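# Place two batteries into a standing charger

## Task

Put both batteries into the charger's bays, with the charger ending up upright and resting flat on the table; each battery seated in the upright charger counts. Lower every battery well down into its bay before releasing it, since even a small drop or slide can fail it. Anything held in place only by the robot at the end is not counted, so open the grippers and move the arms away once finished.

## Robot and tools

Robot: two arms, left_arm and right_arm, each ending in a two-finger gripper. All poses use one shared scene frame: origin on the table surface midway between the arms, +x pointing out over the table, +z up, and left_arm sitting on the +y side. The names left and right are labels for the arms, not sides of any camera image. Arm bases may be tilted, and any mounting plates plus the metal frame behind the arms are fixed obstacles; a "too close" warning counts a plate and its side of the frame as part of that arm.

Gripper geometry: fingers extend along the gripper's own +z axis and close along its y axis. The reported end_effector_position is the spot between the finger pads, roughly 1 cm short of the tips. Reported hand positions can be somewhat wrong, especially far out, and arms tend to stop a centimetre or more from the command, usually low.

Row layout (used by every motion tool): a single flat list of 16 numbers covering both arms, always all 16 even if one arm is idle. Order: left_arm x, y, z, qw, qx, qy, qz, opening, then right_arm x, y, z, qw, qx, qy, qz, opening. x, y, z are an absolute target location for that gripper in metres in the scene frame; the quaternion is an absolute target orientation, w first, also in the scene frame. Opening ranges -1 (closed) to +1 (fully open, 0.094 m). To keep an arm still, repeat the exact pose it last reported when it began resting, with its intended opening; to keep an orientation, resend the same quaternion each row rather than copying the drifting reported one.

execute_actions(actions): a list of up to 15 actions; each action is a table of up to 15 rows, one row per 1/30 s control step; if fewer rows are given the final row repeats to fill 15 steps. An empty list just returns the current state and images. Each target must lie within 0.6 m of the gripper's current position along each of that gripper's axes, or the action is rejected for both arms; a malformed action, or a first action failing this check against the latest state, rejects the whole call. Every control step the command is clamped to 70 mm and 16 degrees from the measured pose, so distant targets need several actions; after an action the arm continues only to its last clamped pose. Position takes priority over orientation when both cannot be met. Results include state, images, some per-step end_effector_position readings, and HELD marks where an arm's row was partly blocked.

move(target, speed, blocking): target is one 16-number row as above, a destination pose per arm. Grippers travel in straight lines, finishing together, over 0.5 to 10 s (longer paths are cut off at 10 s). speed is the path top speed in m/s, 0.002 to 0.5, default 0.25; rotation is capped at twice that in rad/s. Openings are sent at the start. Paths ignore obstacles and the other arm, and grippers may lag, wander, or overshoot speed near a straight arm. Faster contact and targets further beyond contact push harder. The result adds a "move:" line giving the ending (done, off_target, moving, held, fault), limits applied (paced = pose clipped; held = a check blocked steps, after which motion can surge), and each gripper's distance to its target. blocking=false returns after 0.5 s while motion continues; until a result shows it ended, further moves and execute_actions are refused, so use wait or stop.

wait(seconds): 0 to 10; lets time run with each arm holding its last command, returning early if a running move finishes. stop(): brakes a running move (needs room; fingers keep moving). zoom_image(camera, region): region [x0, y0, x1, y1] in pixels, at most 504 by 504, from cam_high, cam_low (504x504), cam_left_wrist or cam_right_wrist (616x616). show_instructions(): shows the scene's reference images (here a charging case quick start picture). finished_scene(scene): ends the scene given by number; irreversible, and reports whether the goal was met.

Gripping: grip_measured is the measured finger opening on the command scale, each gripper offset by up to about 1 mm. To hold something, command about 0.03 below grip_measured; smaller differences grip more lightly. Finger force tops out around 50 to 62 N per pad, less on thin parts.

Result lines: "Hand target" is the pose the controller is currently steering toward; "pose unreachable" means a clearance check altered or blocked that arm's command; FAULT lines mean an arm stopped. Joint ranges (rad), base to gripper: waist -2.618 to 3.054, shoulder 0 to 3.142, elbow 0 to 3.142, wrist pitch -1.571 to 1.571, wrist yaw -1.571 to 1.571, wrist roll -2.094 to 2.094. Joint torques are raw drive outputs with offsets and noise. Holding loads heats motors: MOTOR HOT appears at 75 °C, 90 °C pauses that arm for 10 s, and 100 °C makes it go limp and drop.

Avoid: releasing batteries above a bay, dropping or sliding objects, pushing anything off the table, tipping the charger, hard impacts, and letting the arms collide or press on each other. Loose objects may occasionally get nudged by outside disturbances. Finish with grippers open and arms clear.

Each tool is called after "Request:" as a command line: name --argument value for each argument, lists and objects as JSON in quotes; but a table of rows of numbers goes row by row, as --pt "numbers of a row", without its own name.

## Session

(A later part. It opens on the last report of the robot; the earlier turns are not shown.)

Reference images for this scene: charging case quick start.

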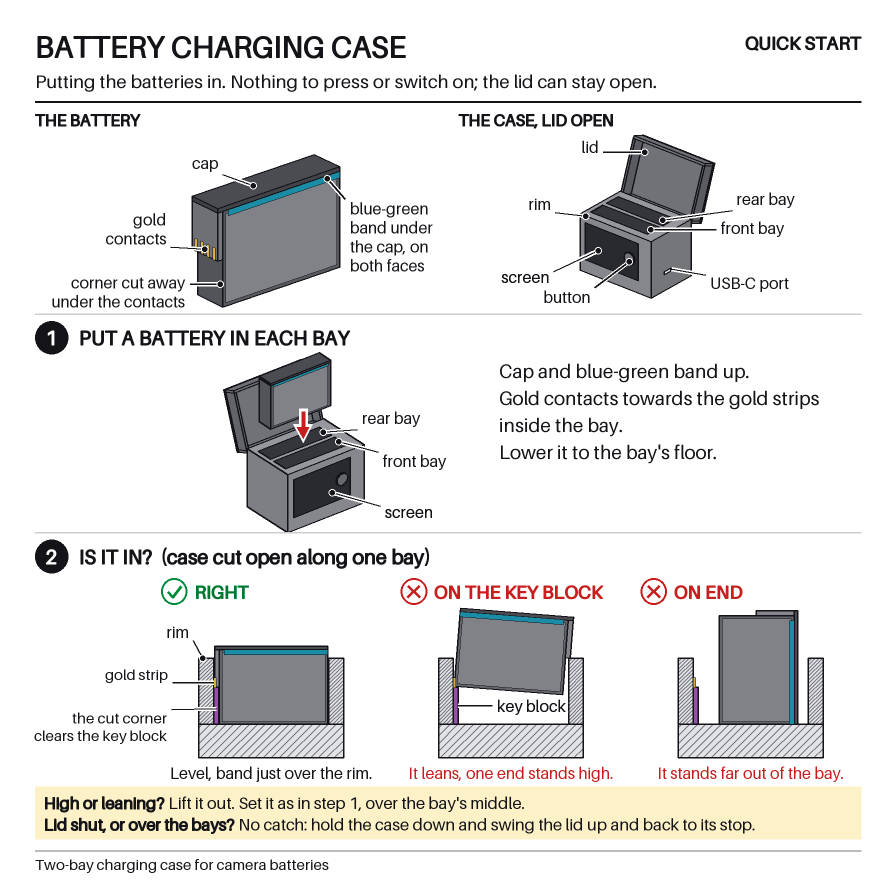

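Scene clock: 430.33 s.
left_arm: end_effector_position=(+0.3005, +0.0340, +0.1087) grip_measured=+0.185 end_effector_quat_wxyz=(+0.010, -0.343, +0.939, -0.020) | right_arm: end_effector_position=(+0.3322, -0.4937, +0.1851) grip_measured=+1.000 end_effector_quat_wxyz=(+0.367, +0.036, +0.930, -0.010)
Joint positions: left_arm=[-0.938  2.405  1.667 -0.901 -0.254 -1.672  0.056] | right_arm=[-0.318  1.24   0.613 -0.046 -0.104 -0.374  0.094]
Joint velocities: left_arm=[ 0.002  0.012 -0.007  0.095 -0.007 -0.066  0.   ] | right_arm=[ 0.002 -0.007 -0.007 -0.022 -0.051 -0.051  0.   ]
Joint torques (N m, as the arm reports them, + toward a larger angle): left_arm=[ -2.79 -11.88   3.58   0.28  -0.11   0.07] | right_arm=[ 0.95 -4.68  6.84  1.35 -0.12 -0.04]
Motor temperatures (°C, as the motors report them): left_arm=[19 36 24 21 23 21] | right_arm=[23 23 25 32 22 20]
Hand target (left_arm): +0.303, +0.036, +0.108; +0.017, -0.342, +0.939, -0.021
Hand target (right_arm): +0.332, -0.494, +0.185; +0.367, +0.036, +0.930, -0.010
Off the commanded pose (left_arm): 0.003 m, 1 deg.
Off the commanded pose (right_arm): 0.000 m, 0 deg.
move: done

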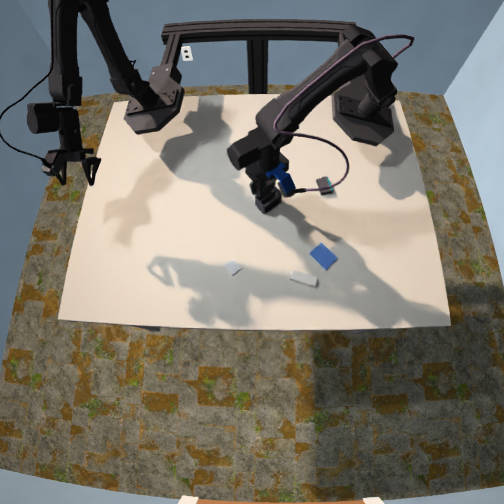

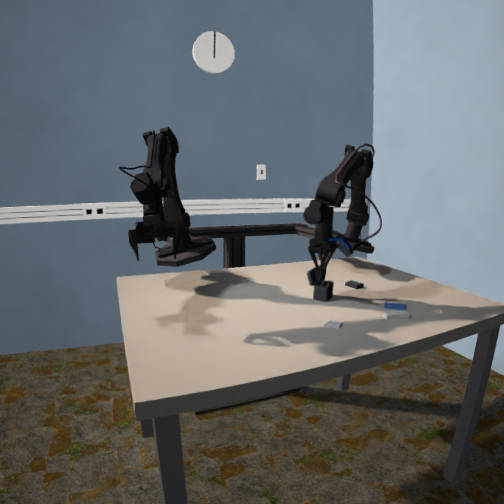

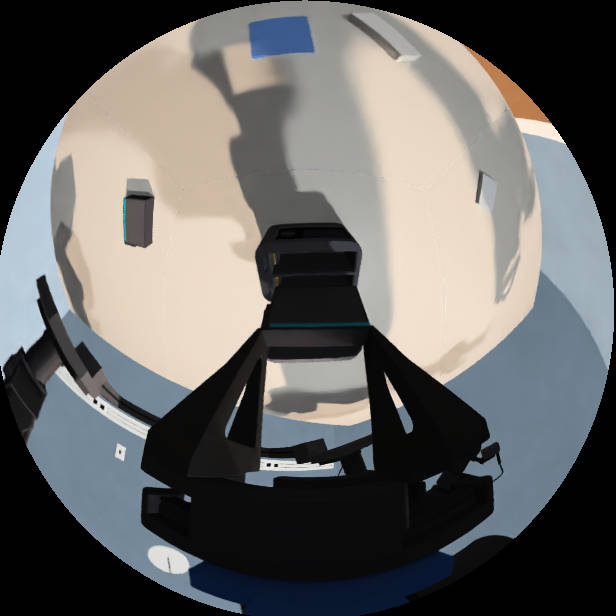

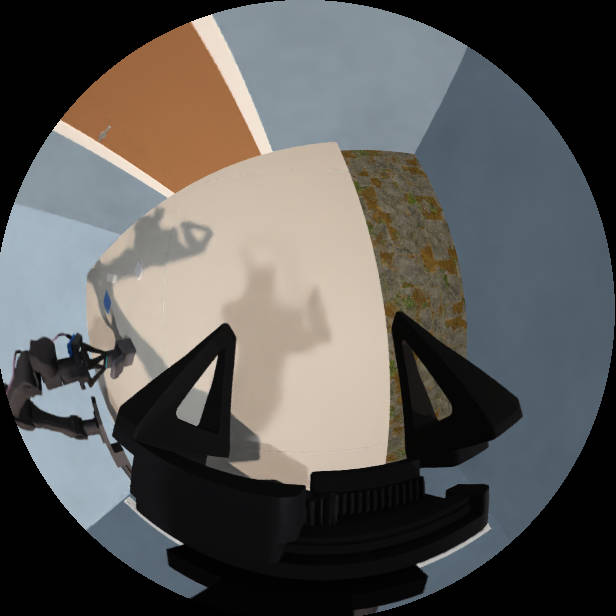

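Request:
move --target '[0.303,0.034,0.155,0.017,-0.355,0.935,-0.021,0.14,0.3322,-0.4937,0.1851,0.367,0.036,0.930,-0.010,1]' --speed 0.08

Request:
move --target '[0.3025,0.0355,0.101,0.017,-0.355,0.935,-0.021,0.14,0.3322,-0.4937,0.1851,0.367,0.036,0.930,-0.010,1]' --speed 0.03

Request:
zoom_image --camera "cam_left_wrist" --region '[214,200,414,380]'

Scene clock: 445.77 s.
left_arm: end_effector_position=(+0.2999, +0.0408, +0.1370) grip_measured=+0.185 end_effector_quat_wxyz=(+0.006, -0.357, +0.934, -0.005) | right_arm: end_effector_position=(+0.3322, -0.4937, +0.1851) grip_measured=+1.000 end_effector_quat_wxyz=(+0.367, +0.036, +0.930, -0.010)
Joint positions: left_arm=[-0.947  2.374  1.733 -1.032 -0.254 -1.718  0.056] | right_arm=[-0.318  1.24   0.613 -0.046 -0.104 -0.374  0.094]
Joint velocities: left_arm=[-0.012  0.002 -0.002  0.022  0.007  0.022  0.001] | right_arm=[-0.022  0.002  0.012  0.037 -0.037 -0.007  0.   ]
Joint torques (N m, as the arm reports them, + toward a larger angle): left_arm=[ -4.26 -13.41   6.01   0.02  -0.09  -0.07] | right_arm=[ 0.87 -4.65  6.82  1.35 -0.12  0.  ]
Motor temperatures (°C, as the motors report them): left_arm=[19 36 24 21 23 21] | right_arm=[23 23 25 32 22 20]
Hand target (left_arm): +0.303, +0.034, +0.155; +0.017, -0.355, +0.935, -0.022
Hand target (right_arm): +0.332, -0.494, +0.185; +0.367, +0.036, +0.930, -0.010
Off the commanded pose (left_arm): 0.020 m, 2 deg.
Off the commanded pose (right_arm): 0.000 m, 0 deg.
move: off_target (left_arm)

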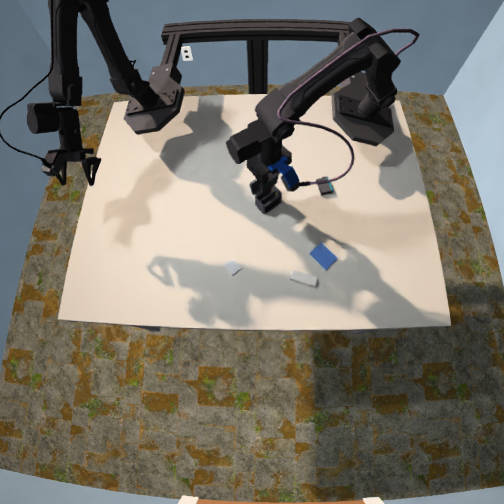

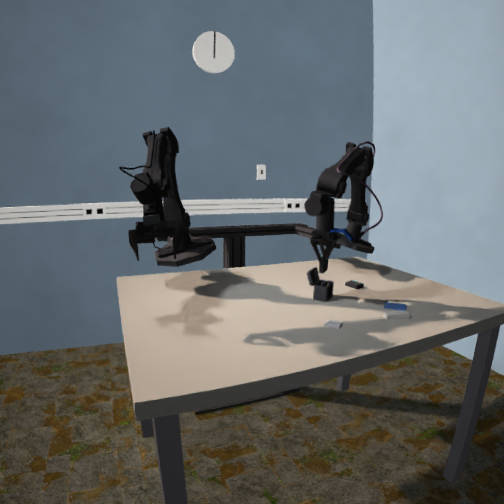

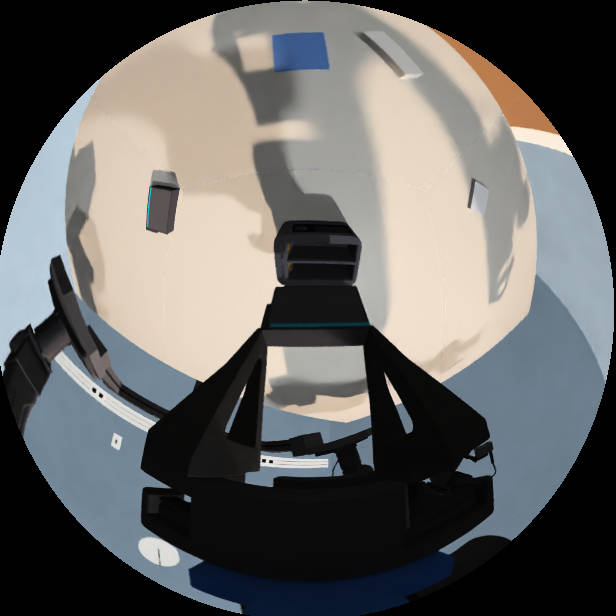

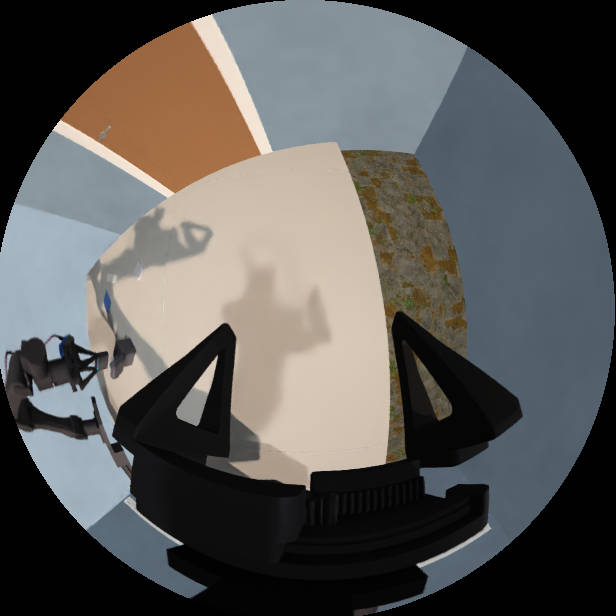

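Scene clock: 447.33 s.
left_arm: end_effector_position=(+0.2994, +0.0339, +0.1014) grip_measured=+0.185 end_effector_quat_wxyz=(+0.009, -0.356, +0.934, -0.020) | right_arm: end_effector_position=(+0.3322, -0.4937, +0.1851) grip_measured=+1.000 end_effector_quat_wxyz=(+0.367, +0.036, +0.930, -0.010)
Joint positions: left_arm=[-0.936  2.416  1.653 -0.878 -0.254 -1.698  0.056] | right_arm=[-0.318  1.24   0.613 -0.046 -0.104 -0.374  0.094]
Joint velocities: left_arm=[ 0.017 -0.012 -0.017 -0.022  0.007 -0.007 -0.001] | right_arm=[-0.007 -0.012 -0.012 -0.007 -0.007  0.007  0.   ]
Joint torques (N m, as the arm reports them, + toward a larger angle): left_arm=[ -2.75 -11.83   3.63   0.28  -0.09   0.08] | right_arm=[ 0.75 -4.57  6.84  1.34 -0.12 -0.01]
Motor temperatures (°C, as the motors report them): left_arm=[19 36 24 20 23 21] | right_arm=[23 23 25 32 22 20]
Hand target (left_arm): +0.302, +0.036, +0.101; +0.017, -0.355, +0.935, -0.021
Hand target (right_arm): +0.332, -0.494, +0.185; +0.367, +0.036, +0.930, -0.010
Off the commanded pose (left_arm): 0.003 m, 1 deg.
Off the commanded pose (right_arm): 0.000 m, 0 deg.
move: done

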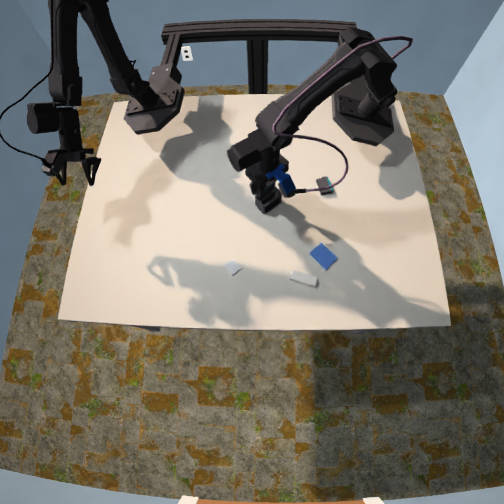

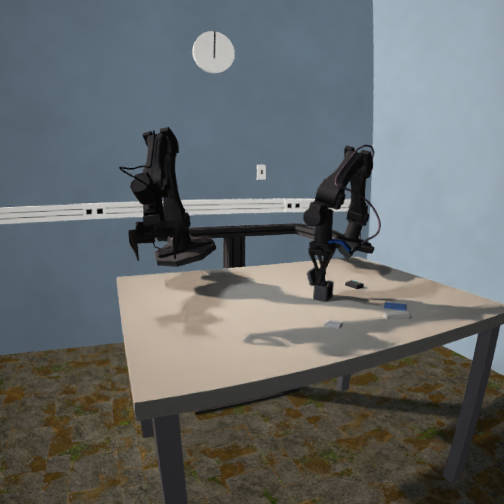

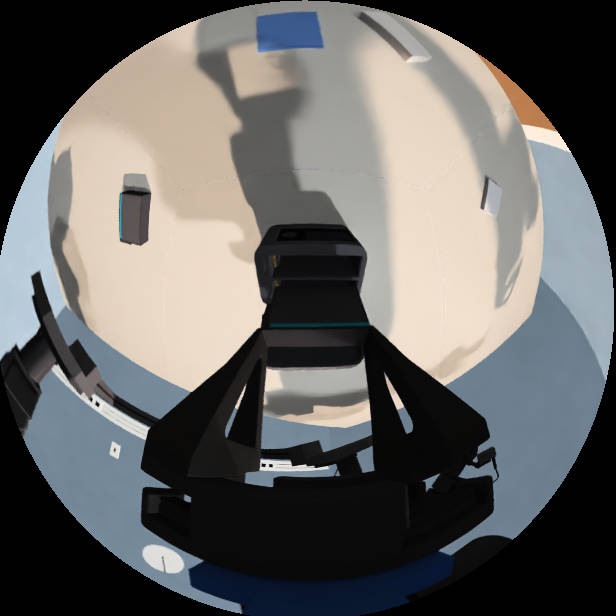

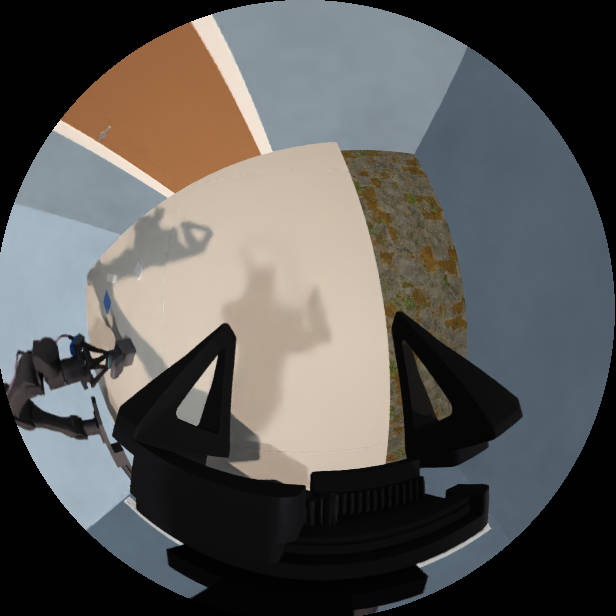

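Region (214, 200, 414, 380) of cam_left_wrist's 616x616 image, scaled by 2.520, with more detail than that image has; it fills the top 454 rows of this view, and the rest is white.

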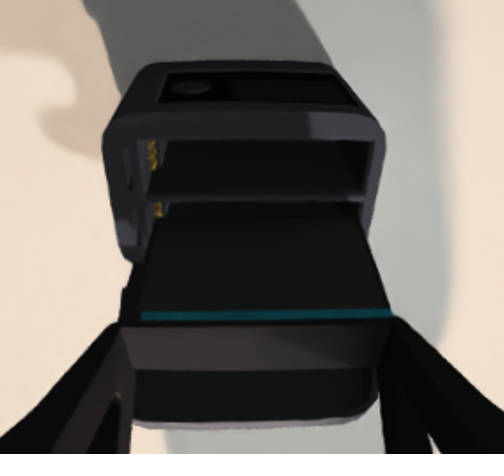

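Request:
move --target '[0.304,0.034,0.155,0.017,-0.355,0.935,-0.021,0.14,0.3322,-0.4937,0.1851,0.367,0.036,0.930,-0.010,1]' --speed 0.08

Request:
move --target '[0.304,0.0352,0.100,0.017,-0.355,0.935,-0.021,0.14,0.3322,-0.4937,0.1851,0.367,0.036,0.930,-0.010,1]' --speed 0.03

Request:
zoom_image --camera "cam_left_wrist" --region '[214,200,414,380]'

Scene clock: 460.50 s.
left_arm: end_effector_position=(+0.3006, +0.0410, +0.1364) grip_measured=+0.185 end_effector_quat_wxyz=(+0.006, -0.357, +0.934, -0.004) | right_arm: end_effector_position=(+0.3322, -0.4937, +0.1851) grip_measured=+1.000 end_effector_quat_wxyz=(+0.367, +0.036, +0.930, -0.010)
Joint positions: left_arm=[-0.945  2.377  1.736 -1.034 -0.254 -1.716  0.056] | right_arm=[-0.318  1.24   0.613 -0.046 -0.104 -0.374  0.094]
Joint velocities: left_arm=[ 0.022  0.002 -0.002  0.007  0.007  0.007 -0.   ] | right_arm=[-0.007  0.002  0.002 -0.037  0.007 -0.095  0.   ]
Joint torques (N m, as the arm reports them, + toward a larger angle): left_arm=[ -4.28 -13.46   6.     0.04  -0.11  -0.06] | right_arm=[ 0.8  -4.58  6.76  1.37 -0.1  -0.02]
Motor temperatures (°C, as the motors report them): left_arm=[19 37 24 20 23 21] | right_arm=[23 23 25 32 22 20]
Hand target (left_arm): +0.304, +0.034, +0.155; +0.017, -0.355, +0.935, -0.021
Hand target (right_arm): +0.332, -0.494, +0.185; +0.367, +0.036, +0.930, -0.010
Off the commanded pose (left_arm): 0.020 m, 2 deg.
Off the commanded pose (right_arm): 0.000 m, 0 deg.
move: off_target (left_arm)

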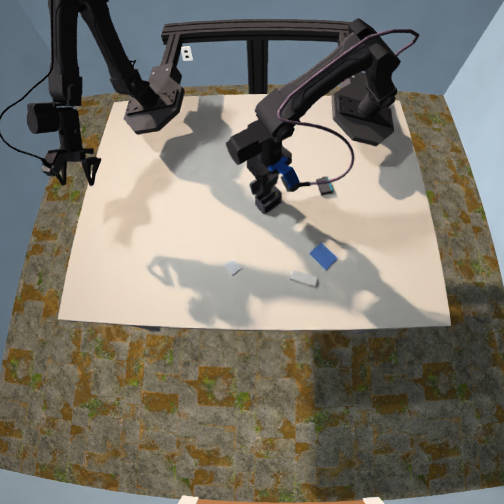

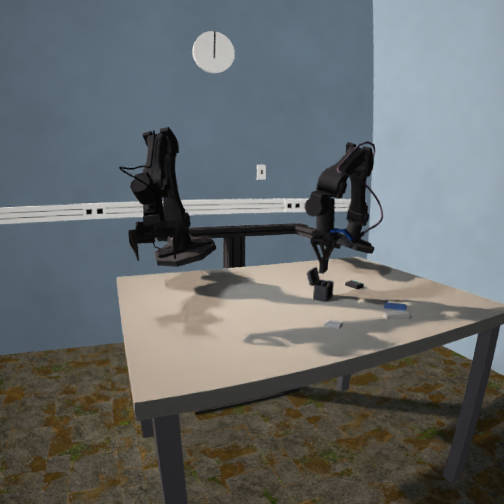

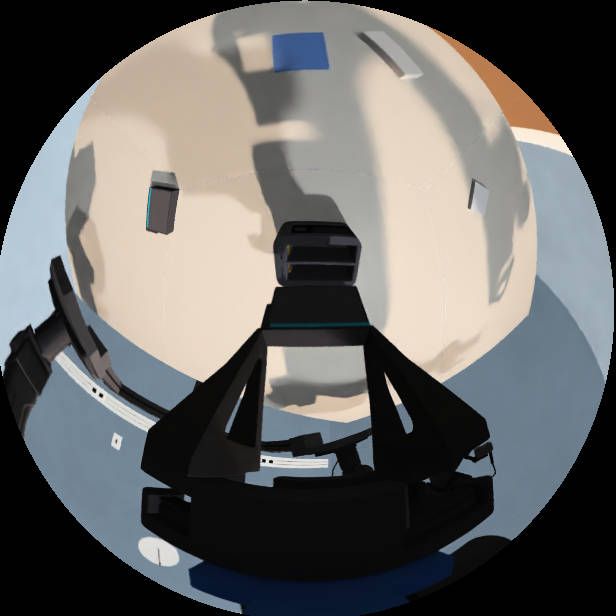

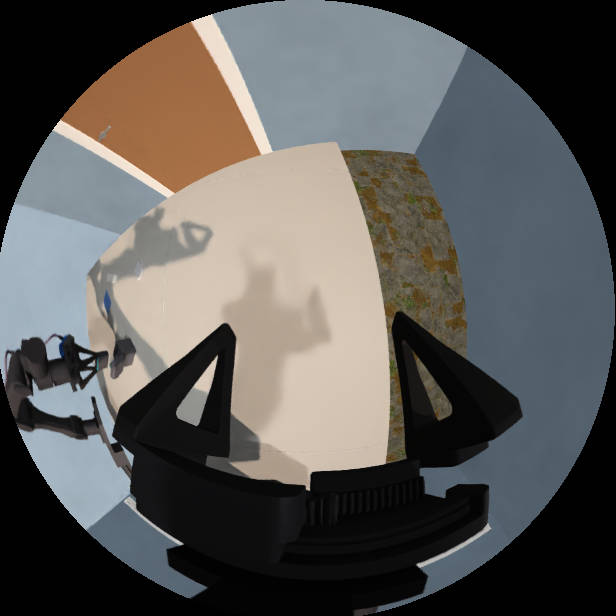

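Scene clock: 462.07 s.
left_arm: end_effector_position=(+0.3012, +0.0336, +0.1004) grip_measured=+0.185 end_effector_quat_wxyz=(+0.009, -0.356, +0.934, -0.020) | right_arm: end_effector_position=(+0.3322, -0.4937, +0.1851) grip_measured=+1.000 end_effector_quat_wxyz=(+0.367, +0.036, +0.930, -0.010)
Joint positions: left_arm=[-0.933  2.42   1.659 -0.878 -0.254 -1.695  0.056] | right_arm=[-0.318  1.24   0.613 -0.046 -0.104 -0.374  0.094]
Joint velocities: left_arm=[ 0.002 -0.007 -0.002 -0.022 -0.022  0.007 -0.001] | right_arm=[ 0.002 -0.007  0.002 -0.007  0.11  -0.007  0.   ]
Joint torques (N m, as the arm reports them, + toward a larger angle): left_arm=[ -2.7  -11.8    3.72   0.32  -0.15   0.08] | right_arm=[ 0.79 -4.65  6.69  1.37 -0.14  0.  ]
Motor temperatures (°C, as the motors report them): left_arm=[19 37 24 20 23 21] | right_arm=[23 23 25 32 22 20]
Hand target (left_arm): +0.304, +0.035, +0.100; +0.017, -0.355, +0.934, -0.021
Hand target (right_arm): +0.332, -0.494, +0.185; +0.367, +0.036, +0.930, -0.010
Off the commanded pose (left_arm): 0.003 m, 1 deg.
Off the commanded pose (right_arm): 0.000 m, 0 deg.
move: done

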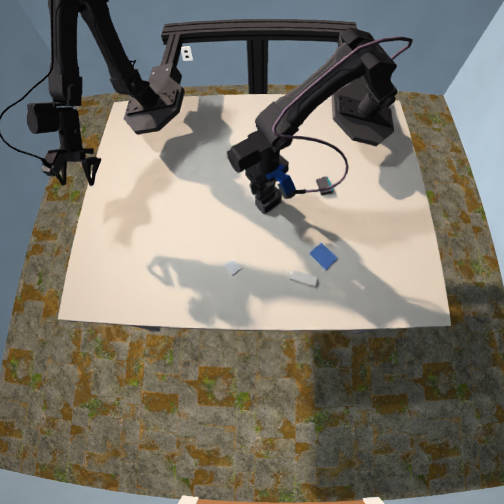

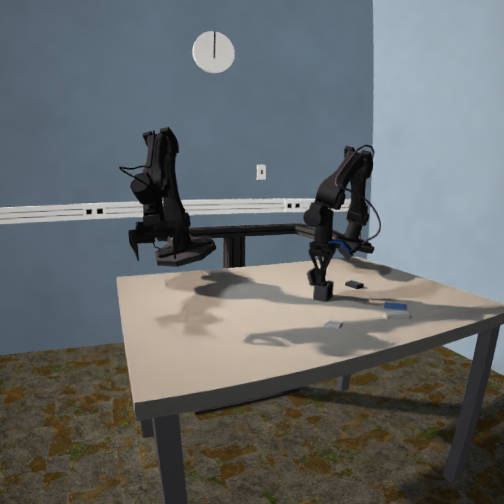

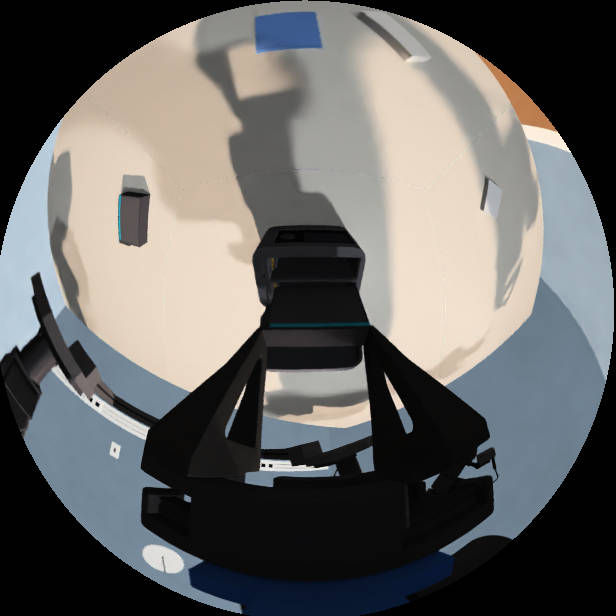

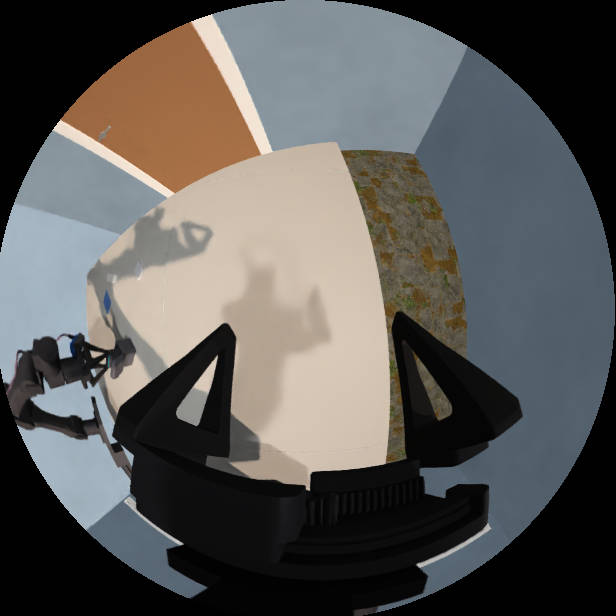

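Region (214, 200, 414, 380) of cam_left_wrist's 616x616 image, scaled by 2.520, with more detail than that image has; it fills the top 454 rows of this view, and the rest is white.

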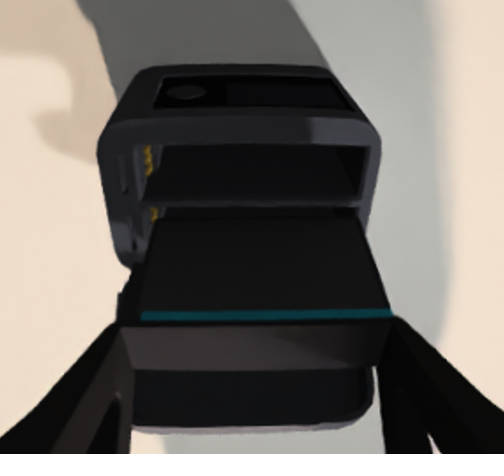

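Request:
move --target '[0.304,0.034,0.155,0.017,-0.355,0.935,-0.021,0.14,0.3322,-0.4937,0.1851,0.367,0.036,0.930,-0.010,1]' --speed 0.1

Request:
move --target '[0.304,0.0354,0.086,0.017,-0.355,0.935,-0.021,0.14,0.3322,-0.4937,0.1851,0.367,0.036,0.930,-0.010,1]' --speed 0.03

Request:
zoom_image --camera "cam_left_wrist" --region '[214,200,414,380]'

Scene clock: 468.27 s.
left_arm: end_effector_position=(+0.3014, +0.0403, +0.1384) grip_measured=+0.185 end_effector_quat_wxyz=(+0.007, -0.357, +0.934, -0.007) | right_arm: end_effector_position=(+0.3322, -0.4937, +0.1851) grip_measured=+1.000 end_effector_quat_wxyz=(+0.367, +0.036, +0.930, -0.010)
Joint positions: left_arm=[-0.946  2.374  1.739 -1.034 -0.254 -1.716  0.056] | right_arm=[-0.318  1.24   0.613 -0.046 -0.104 -0.374  0.094]
Joint velocities: left_arm=[-0.007 -0.007 -0.002 -0.037  0.022 -0.051 -0.001] | right_arm=[-0.002 -0.012 -0.017 -0.037 -0.066 -0.022  0.   ]
Joint torques (N m, as the arm reports them, + toward a larger angle): left_arm=[ -4.3  -13.17   5.86   0.03  -0.13  -0.02] | right_arm=[ 0.83 -4.7   6.84  1.37 -0.15 -0.01]
Motor temperatures (°C, as the motors report them): left_arm=[19 37 24 20 23 21] | right_arm=[23 23 25 32 22 20]
Hand target (left_arm): +0.304, +0.034, +0.155; +0.017, -0.355, +0.935, -0.022
Hand target (right_arm): +0.332, -0.494, +0.185; +0.367, +0.036, +0.930, -0.010
Off the commanded pose (left_arm): 0.018 m, 2 deg.
Off the commanded pose (right_arm): 0.000 m, 0 deg.
move: off_target (left_arm)

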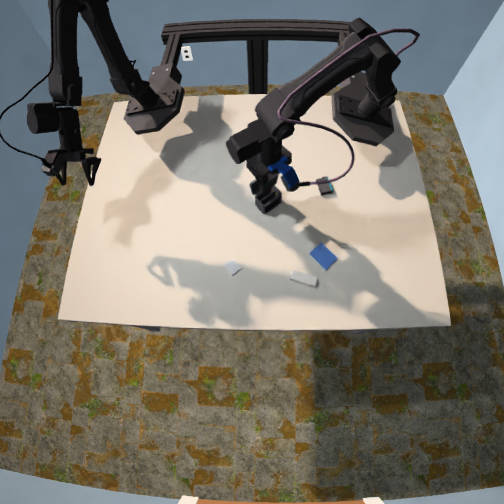

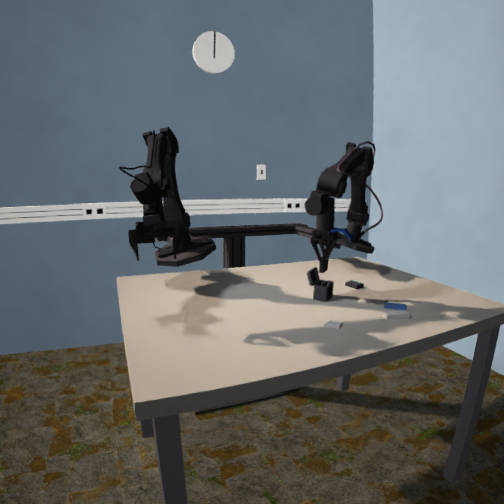

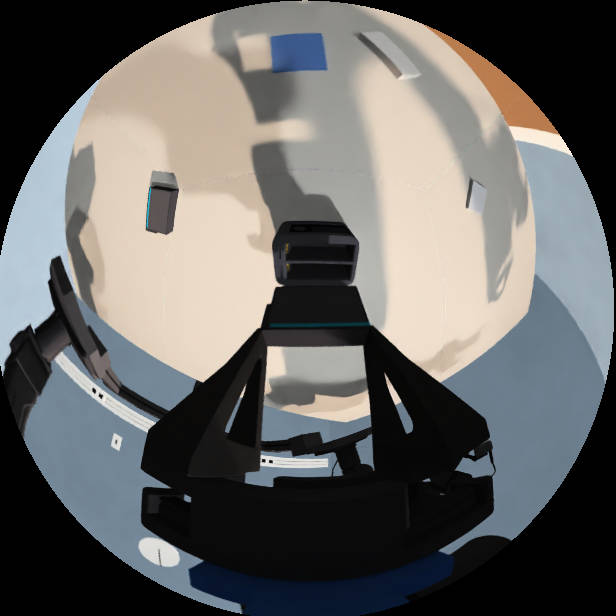

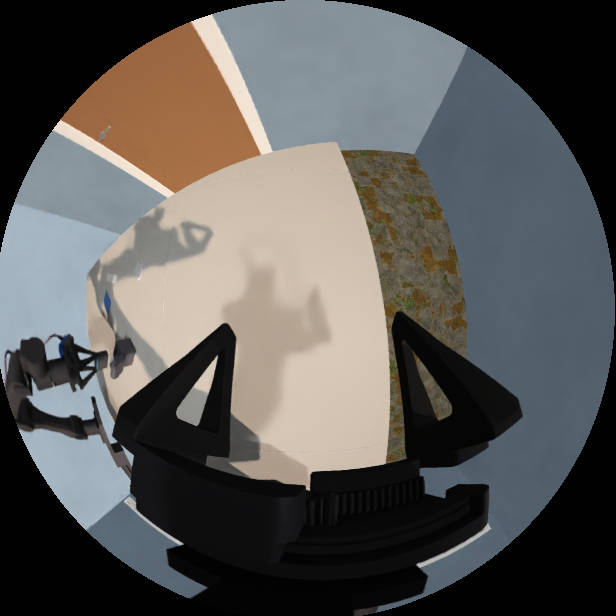

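Scene clock: 470.40 s.
left_arm: end_effector_position=(+0.3009, +0.0340, +0.0882) grip_measured=+0.185 end_effector_quat_wxyz=(+0.010, -0.353, +0.935, -0.020) | right_arm: end_effector_position=(+0.3322, -0.4937, +0.1851) grip_measured=+1.000 end_effector_quat_wxyz=(+0.367, +0.036, +0.930, -0.010)
Joint positions: left_arm=[-0.926  2.438  1.64  -0.839 -0.255 -1.682  0.056] | right_arm=[-0.318  1.24   0.613 -0.046 -0.104 -0.374  0.094]
Joint velocities: left_arm=[-0.012 -0.027 -0.012  0.081 -0.066 -0.007  0.   ] | right_arm=[ 0.002 -0.007  0.007  0.007 -0.037 -0.022  0.   ]
Joint torques (N m, as the arm reports them, + toward a larger angle): left_arm=[ -2.52 -11.73   3.44   0.37  -0.11   0.06] | right_arm=[ 0.88 -4.62  6.9   1.37 -0.11  0.  ]
Motor temperatures (°C, as the motors report them): left_arm=[19 37 24 20 23 21] | right_arm=[23 23 25 32 22 20]
Hand target (left_arm): +0.304, +0.036, +0.086; +0.017, -0.355, +0.935, -0.021
Hand target (right_arm): +0.332, -0.494, +0.185; +0.367, +0.036, +0.930, -0.010
Off the commanded pose (left_arm): 0.004 m, 1 deg.
Off the commanded pose (right_arm): 0.000 m, 0 deg.
move: done

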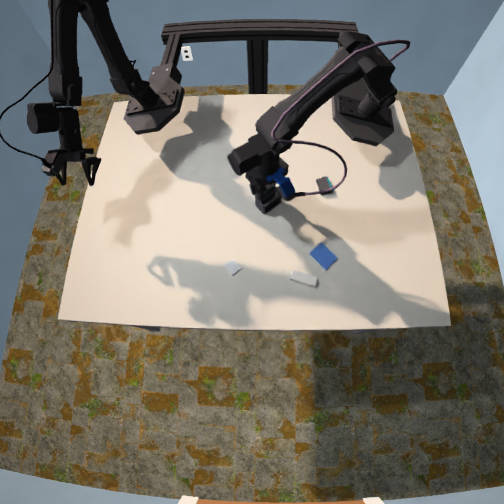

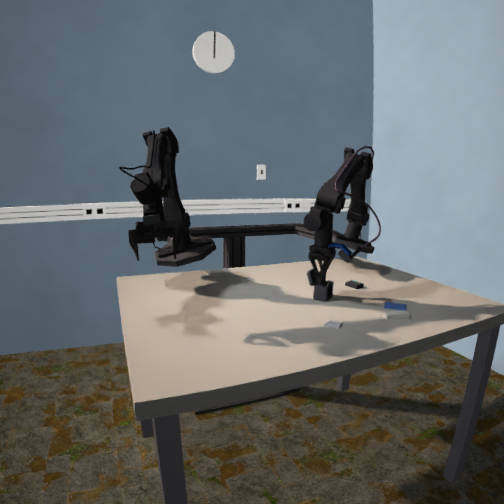

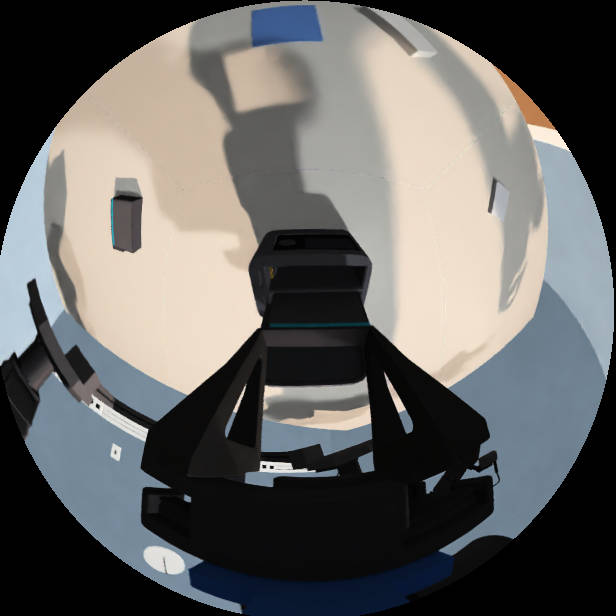

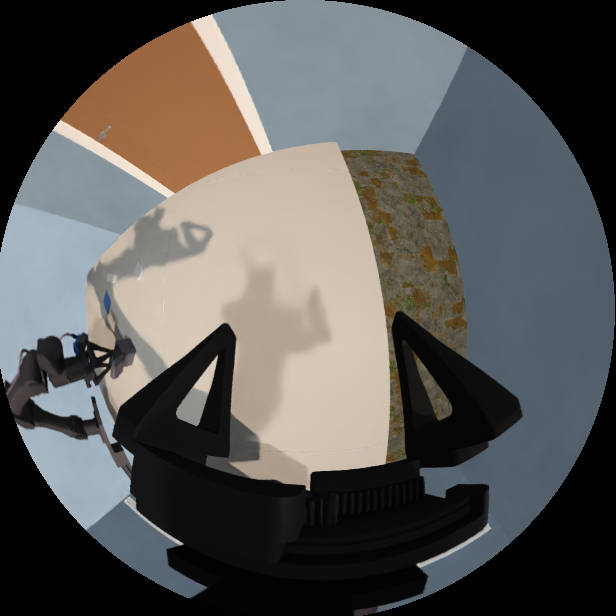

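Region (214, 200, 414, 380) of cam_left_wrist's 616x616 image, scaled by 2.520, with more detail than that image has; it fills the top 454 rows of this view, and the rest is white.

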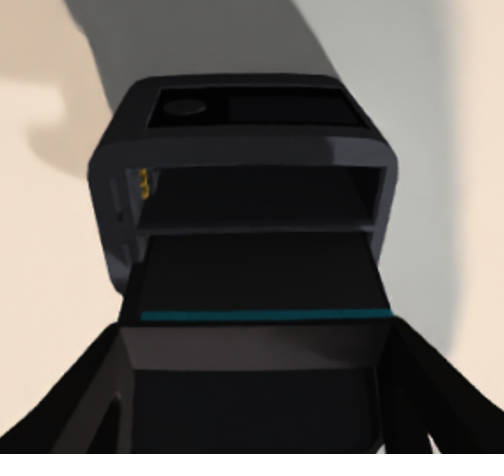

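It's entered the bay. Continue, biased slightly away from the gold end.

Request:
move --target '[0.306,0.033,0.070,0.017,-0.355,0.935,-0.021,0.14,0.3322,-0.4937,0.1851,0.367,0.036,0.930,-0.010,1]' --speed 0.02

Request:
zoom_image --camera "cam_left_wrist" --region '[214,200,414,380]'

Scene clock: 474.27 s.
left_arm: end_effector_position=(+0.3003, +0.0339, +0.0824) grip_measured=+0.185 end_effector_quat_wxyz=(+0.009, -0.351, +0.936, -0.017) | right_arm: end_effector_position=(+0.3322, -0.4937, +0.1851) grip_measured=+1.000 end_effector_quat_wxyz=(+0.367, +0.036, +0.930, -0.010)
Joint positions: left_arm=[-0.924  2.452  1.639 -0.83  -0.256 -1.677  0.056] | right_arm=[-0.318  1.24   0.613 -0.046 -0.104 -0.374  0.094]
Joint velocities: left_arm=[ 0.002 -0.012 -0.007 -0.022 -0.007  0.037 -0.   ] | right_arm=[ 0.022  0.012 -0.007 -0.007 -0.007  0.051  0.   ]
Joint torques (N m, as the arm reports them, + toward a larger angle): left_arm=[-2.11 -9.58  3.46  0.62 -0.09  0.11] | right_arm=[ 0.89 -4.57  6.86  1.36 -0.12  0.  ]
Motor temperatures (°C, as the motors report them): left_arm=[19 36 24 20 23 21] | right_arm=[23 23 25 32 22 20]
Hand target (left_arm): +0.306, +0.034, +0.070; +0.017, -0.355, +0.935, -0.021
Hand target (right_arm): +0.332, -0.494, +0.185; +0.367, +0.036, +0.930, -0.010
Off the commanded pose (left_arm): 0.014 m, 1 deg.
Off the commanded pose (right_arm): 0.000 m, 0 deg.
move: off_target (left_arm)

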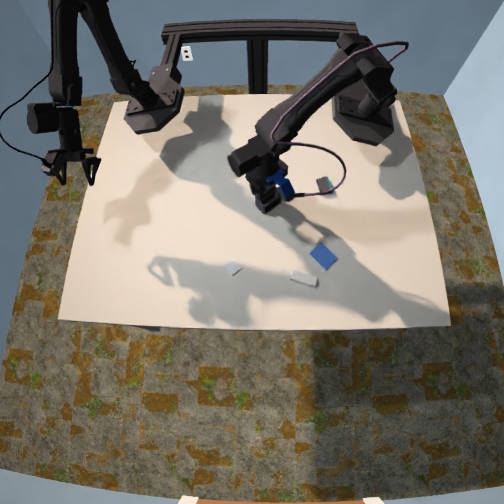

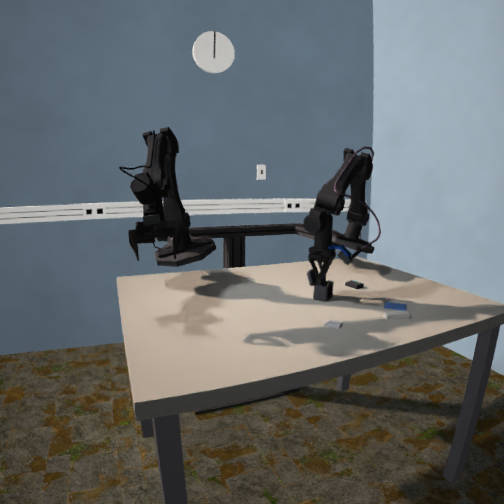

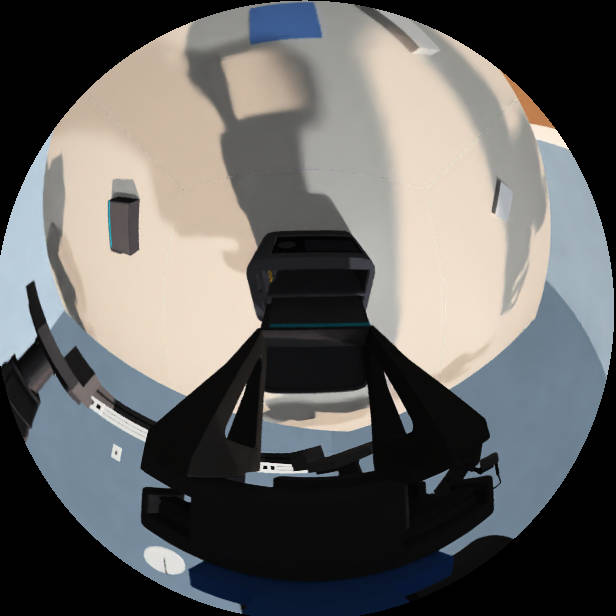

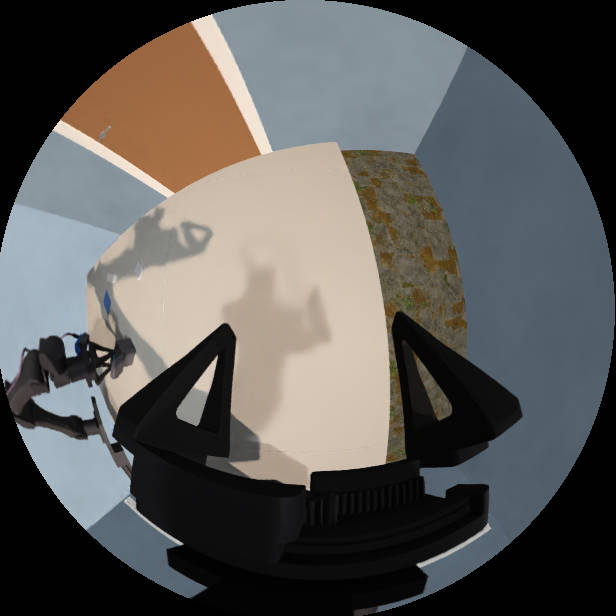

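Region (214, 200, 414, 380) of cam_left_wrist's 616x616 image, scaled by 2.520, with more detail than that image has; it fills the top 454 rows of this view, and the rest is white.

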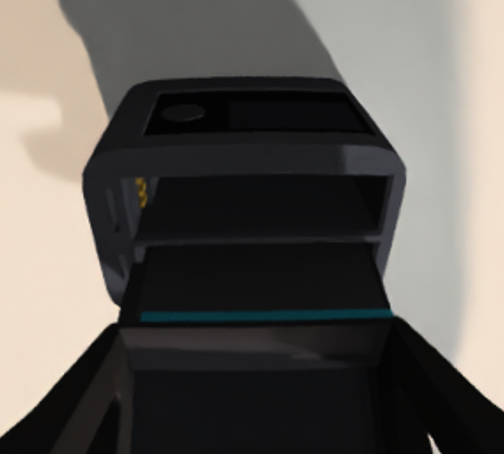

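Request:
move --target '[0.309,0.029,0.098,0.017,-0.355,0.935,-0.021,0.14,0.3322,-0.4937,0.1851,0.367,0.036,0.930,-0.010,1]' --speed 0.03

Request:
zoom_image --camera "cam_left_wrist" --region '[214,200,414,380]'

Scene clock: 477.87 s.
left_arm: end_effector_position=(+0.3025, +0.0334, +0.0883) grip_measured=+0.185 end_effector_quat_wxyz=(+0.009, -0.352, +0.936, -0.014) | right_arm: end_effector_position=(+0.3322, -0.4937, +0.1851) grip_measured=+1.000 end_effector_quat_wxyz=(+0.367, +0.036, +0.930, -0.010)
Joint positions: left_arm=[-0.924  2.452  1.666 -0.862 -0.256 -1.68   0.056] | right_arm=[-0.318  1.24   0.613 -0.046 -0.104 -0.374  0.094]
Joint velocities: left_arm=[ 0.012  0.012  0.007  0.037  0.007  0.007 -0.002] | right_arm=[ 0.012 -0.002  0.002 -0.037  0.022  0.037  0.   ]
Joint torques (N m, as the arm reports them, + toward a larger angle): left_arm=[ -3.15 -12.13   6.04   0.05  -0.11  -0.04] | right_arm=[ 0.86 -4.41  6.83  1.36 -0.13 -0.05]
Motor temperatures (°C, as the motors report them): left_arm=[19 36 24 20 23 21] | right_arm=[23 23 25 32 22 20]
Hand target (left_arm): +0.309, +0.029, +0.098; +0.017, -0.355, +0.934, -0.022
Hand target (right_arm): +0.332, -0.494, +0.185; +0.367, +0.036, +0.930, -0.010
Off the commanded pose (left_arm): 0.012 m, 1 deg.
Off the commanded pose (right_arm): 0.000 m, 0 deg.
move: off_target (left_arm)

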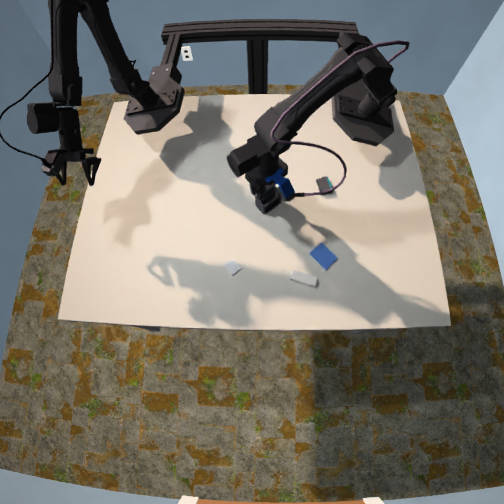

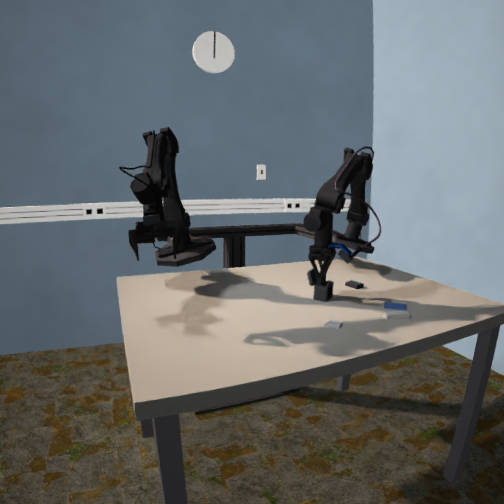

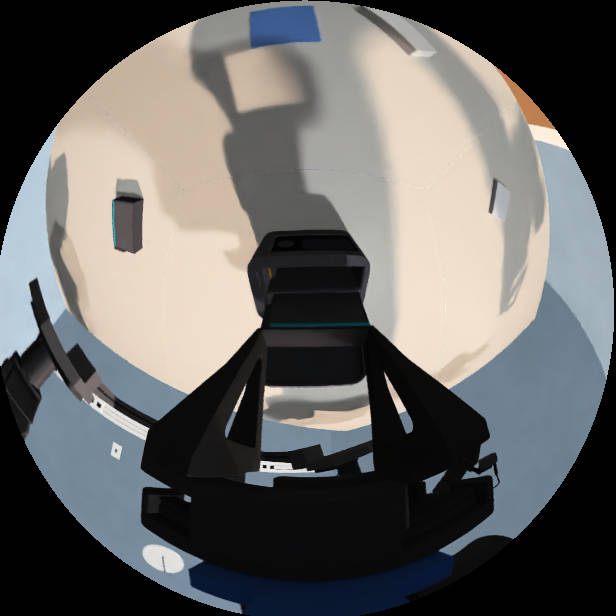

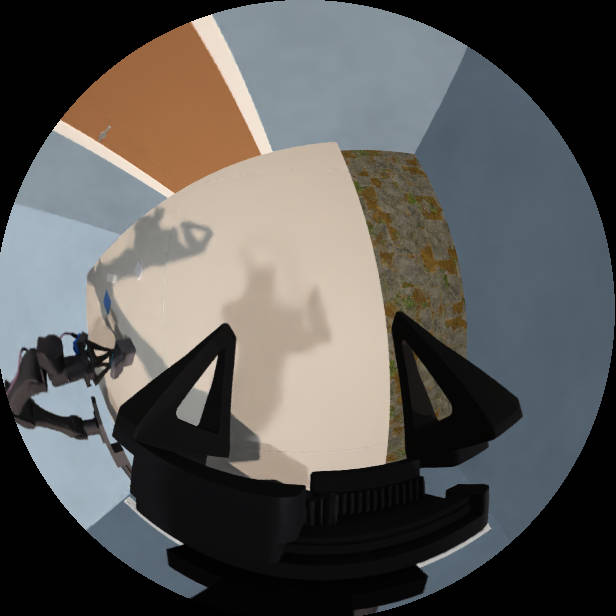

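Region (214, 200, 414, 380) of cam_left_wrist's 616x616 image, scaled by 2.520, with more detail than that image has; it fills the top 454 rows of this view, and the rest is white.

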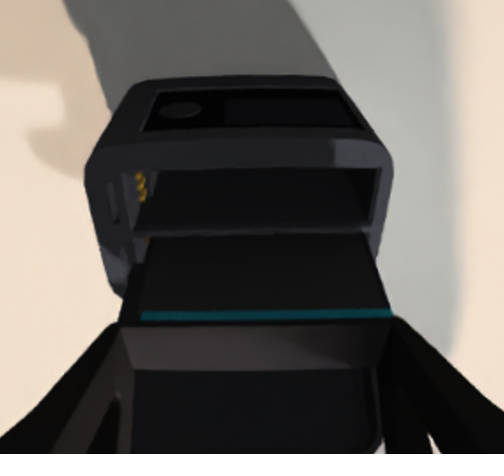

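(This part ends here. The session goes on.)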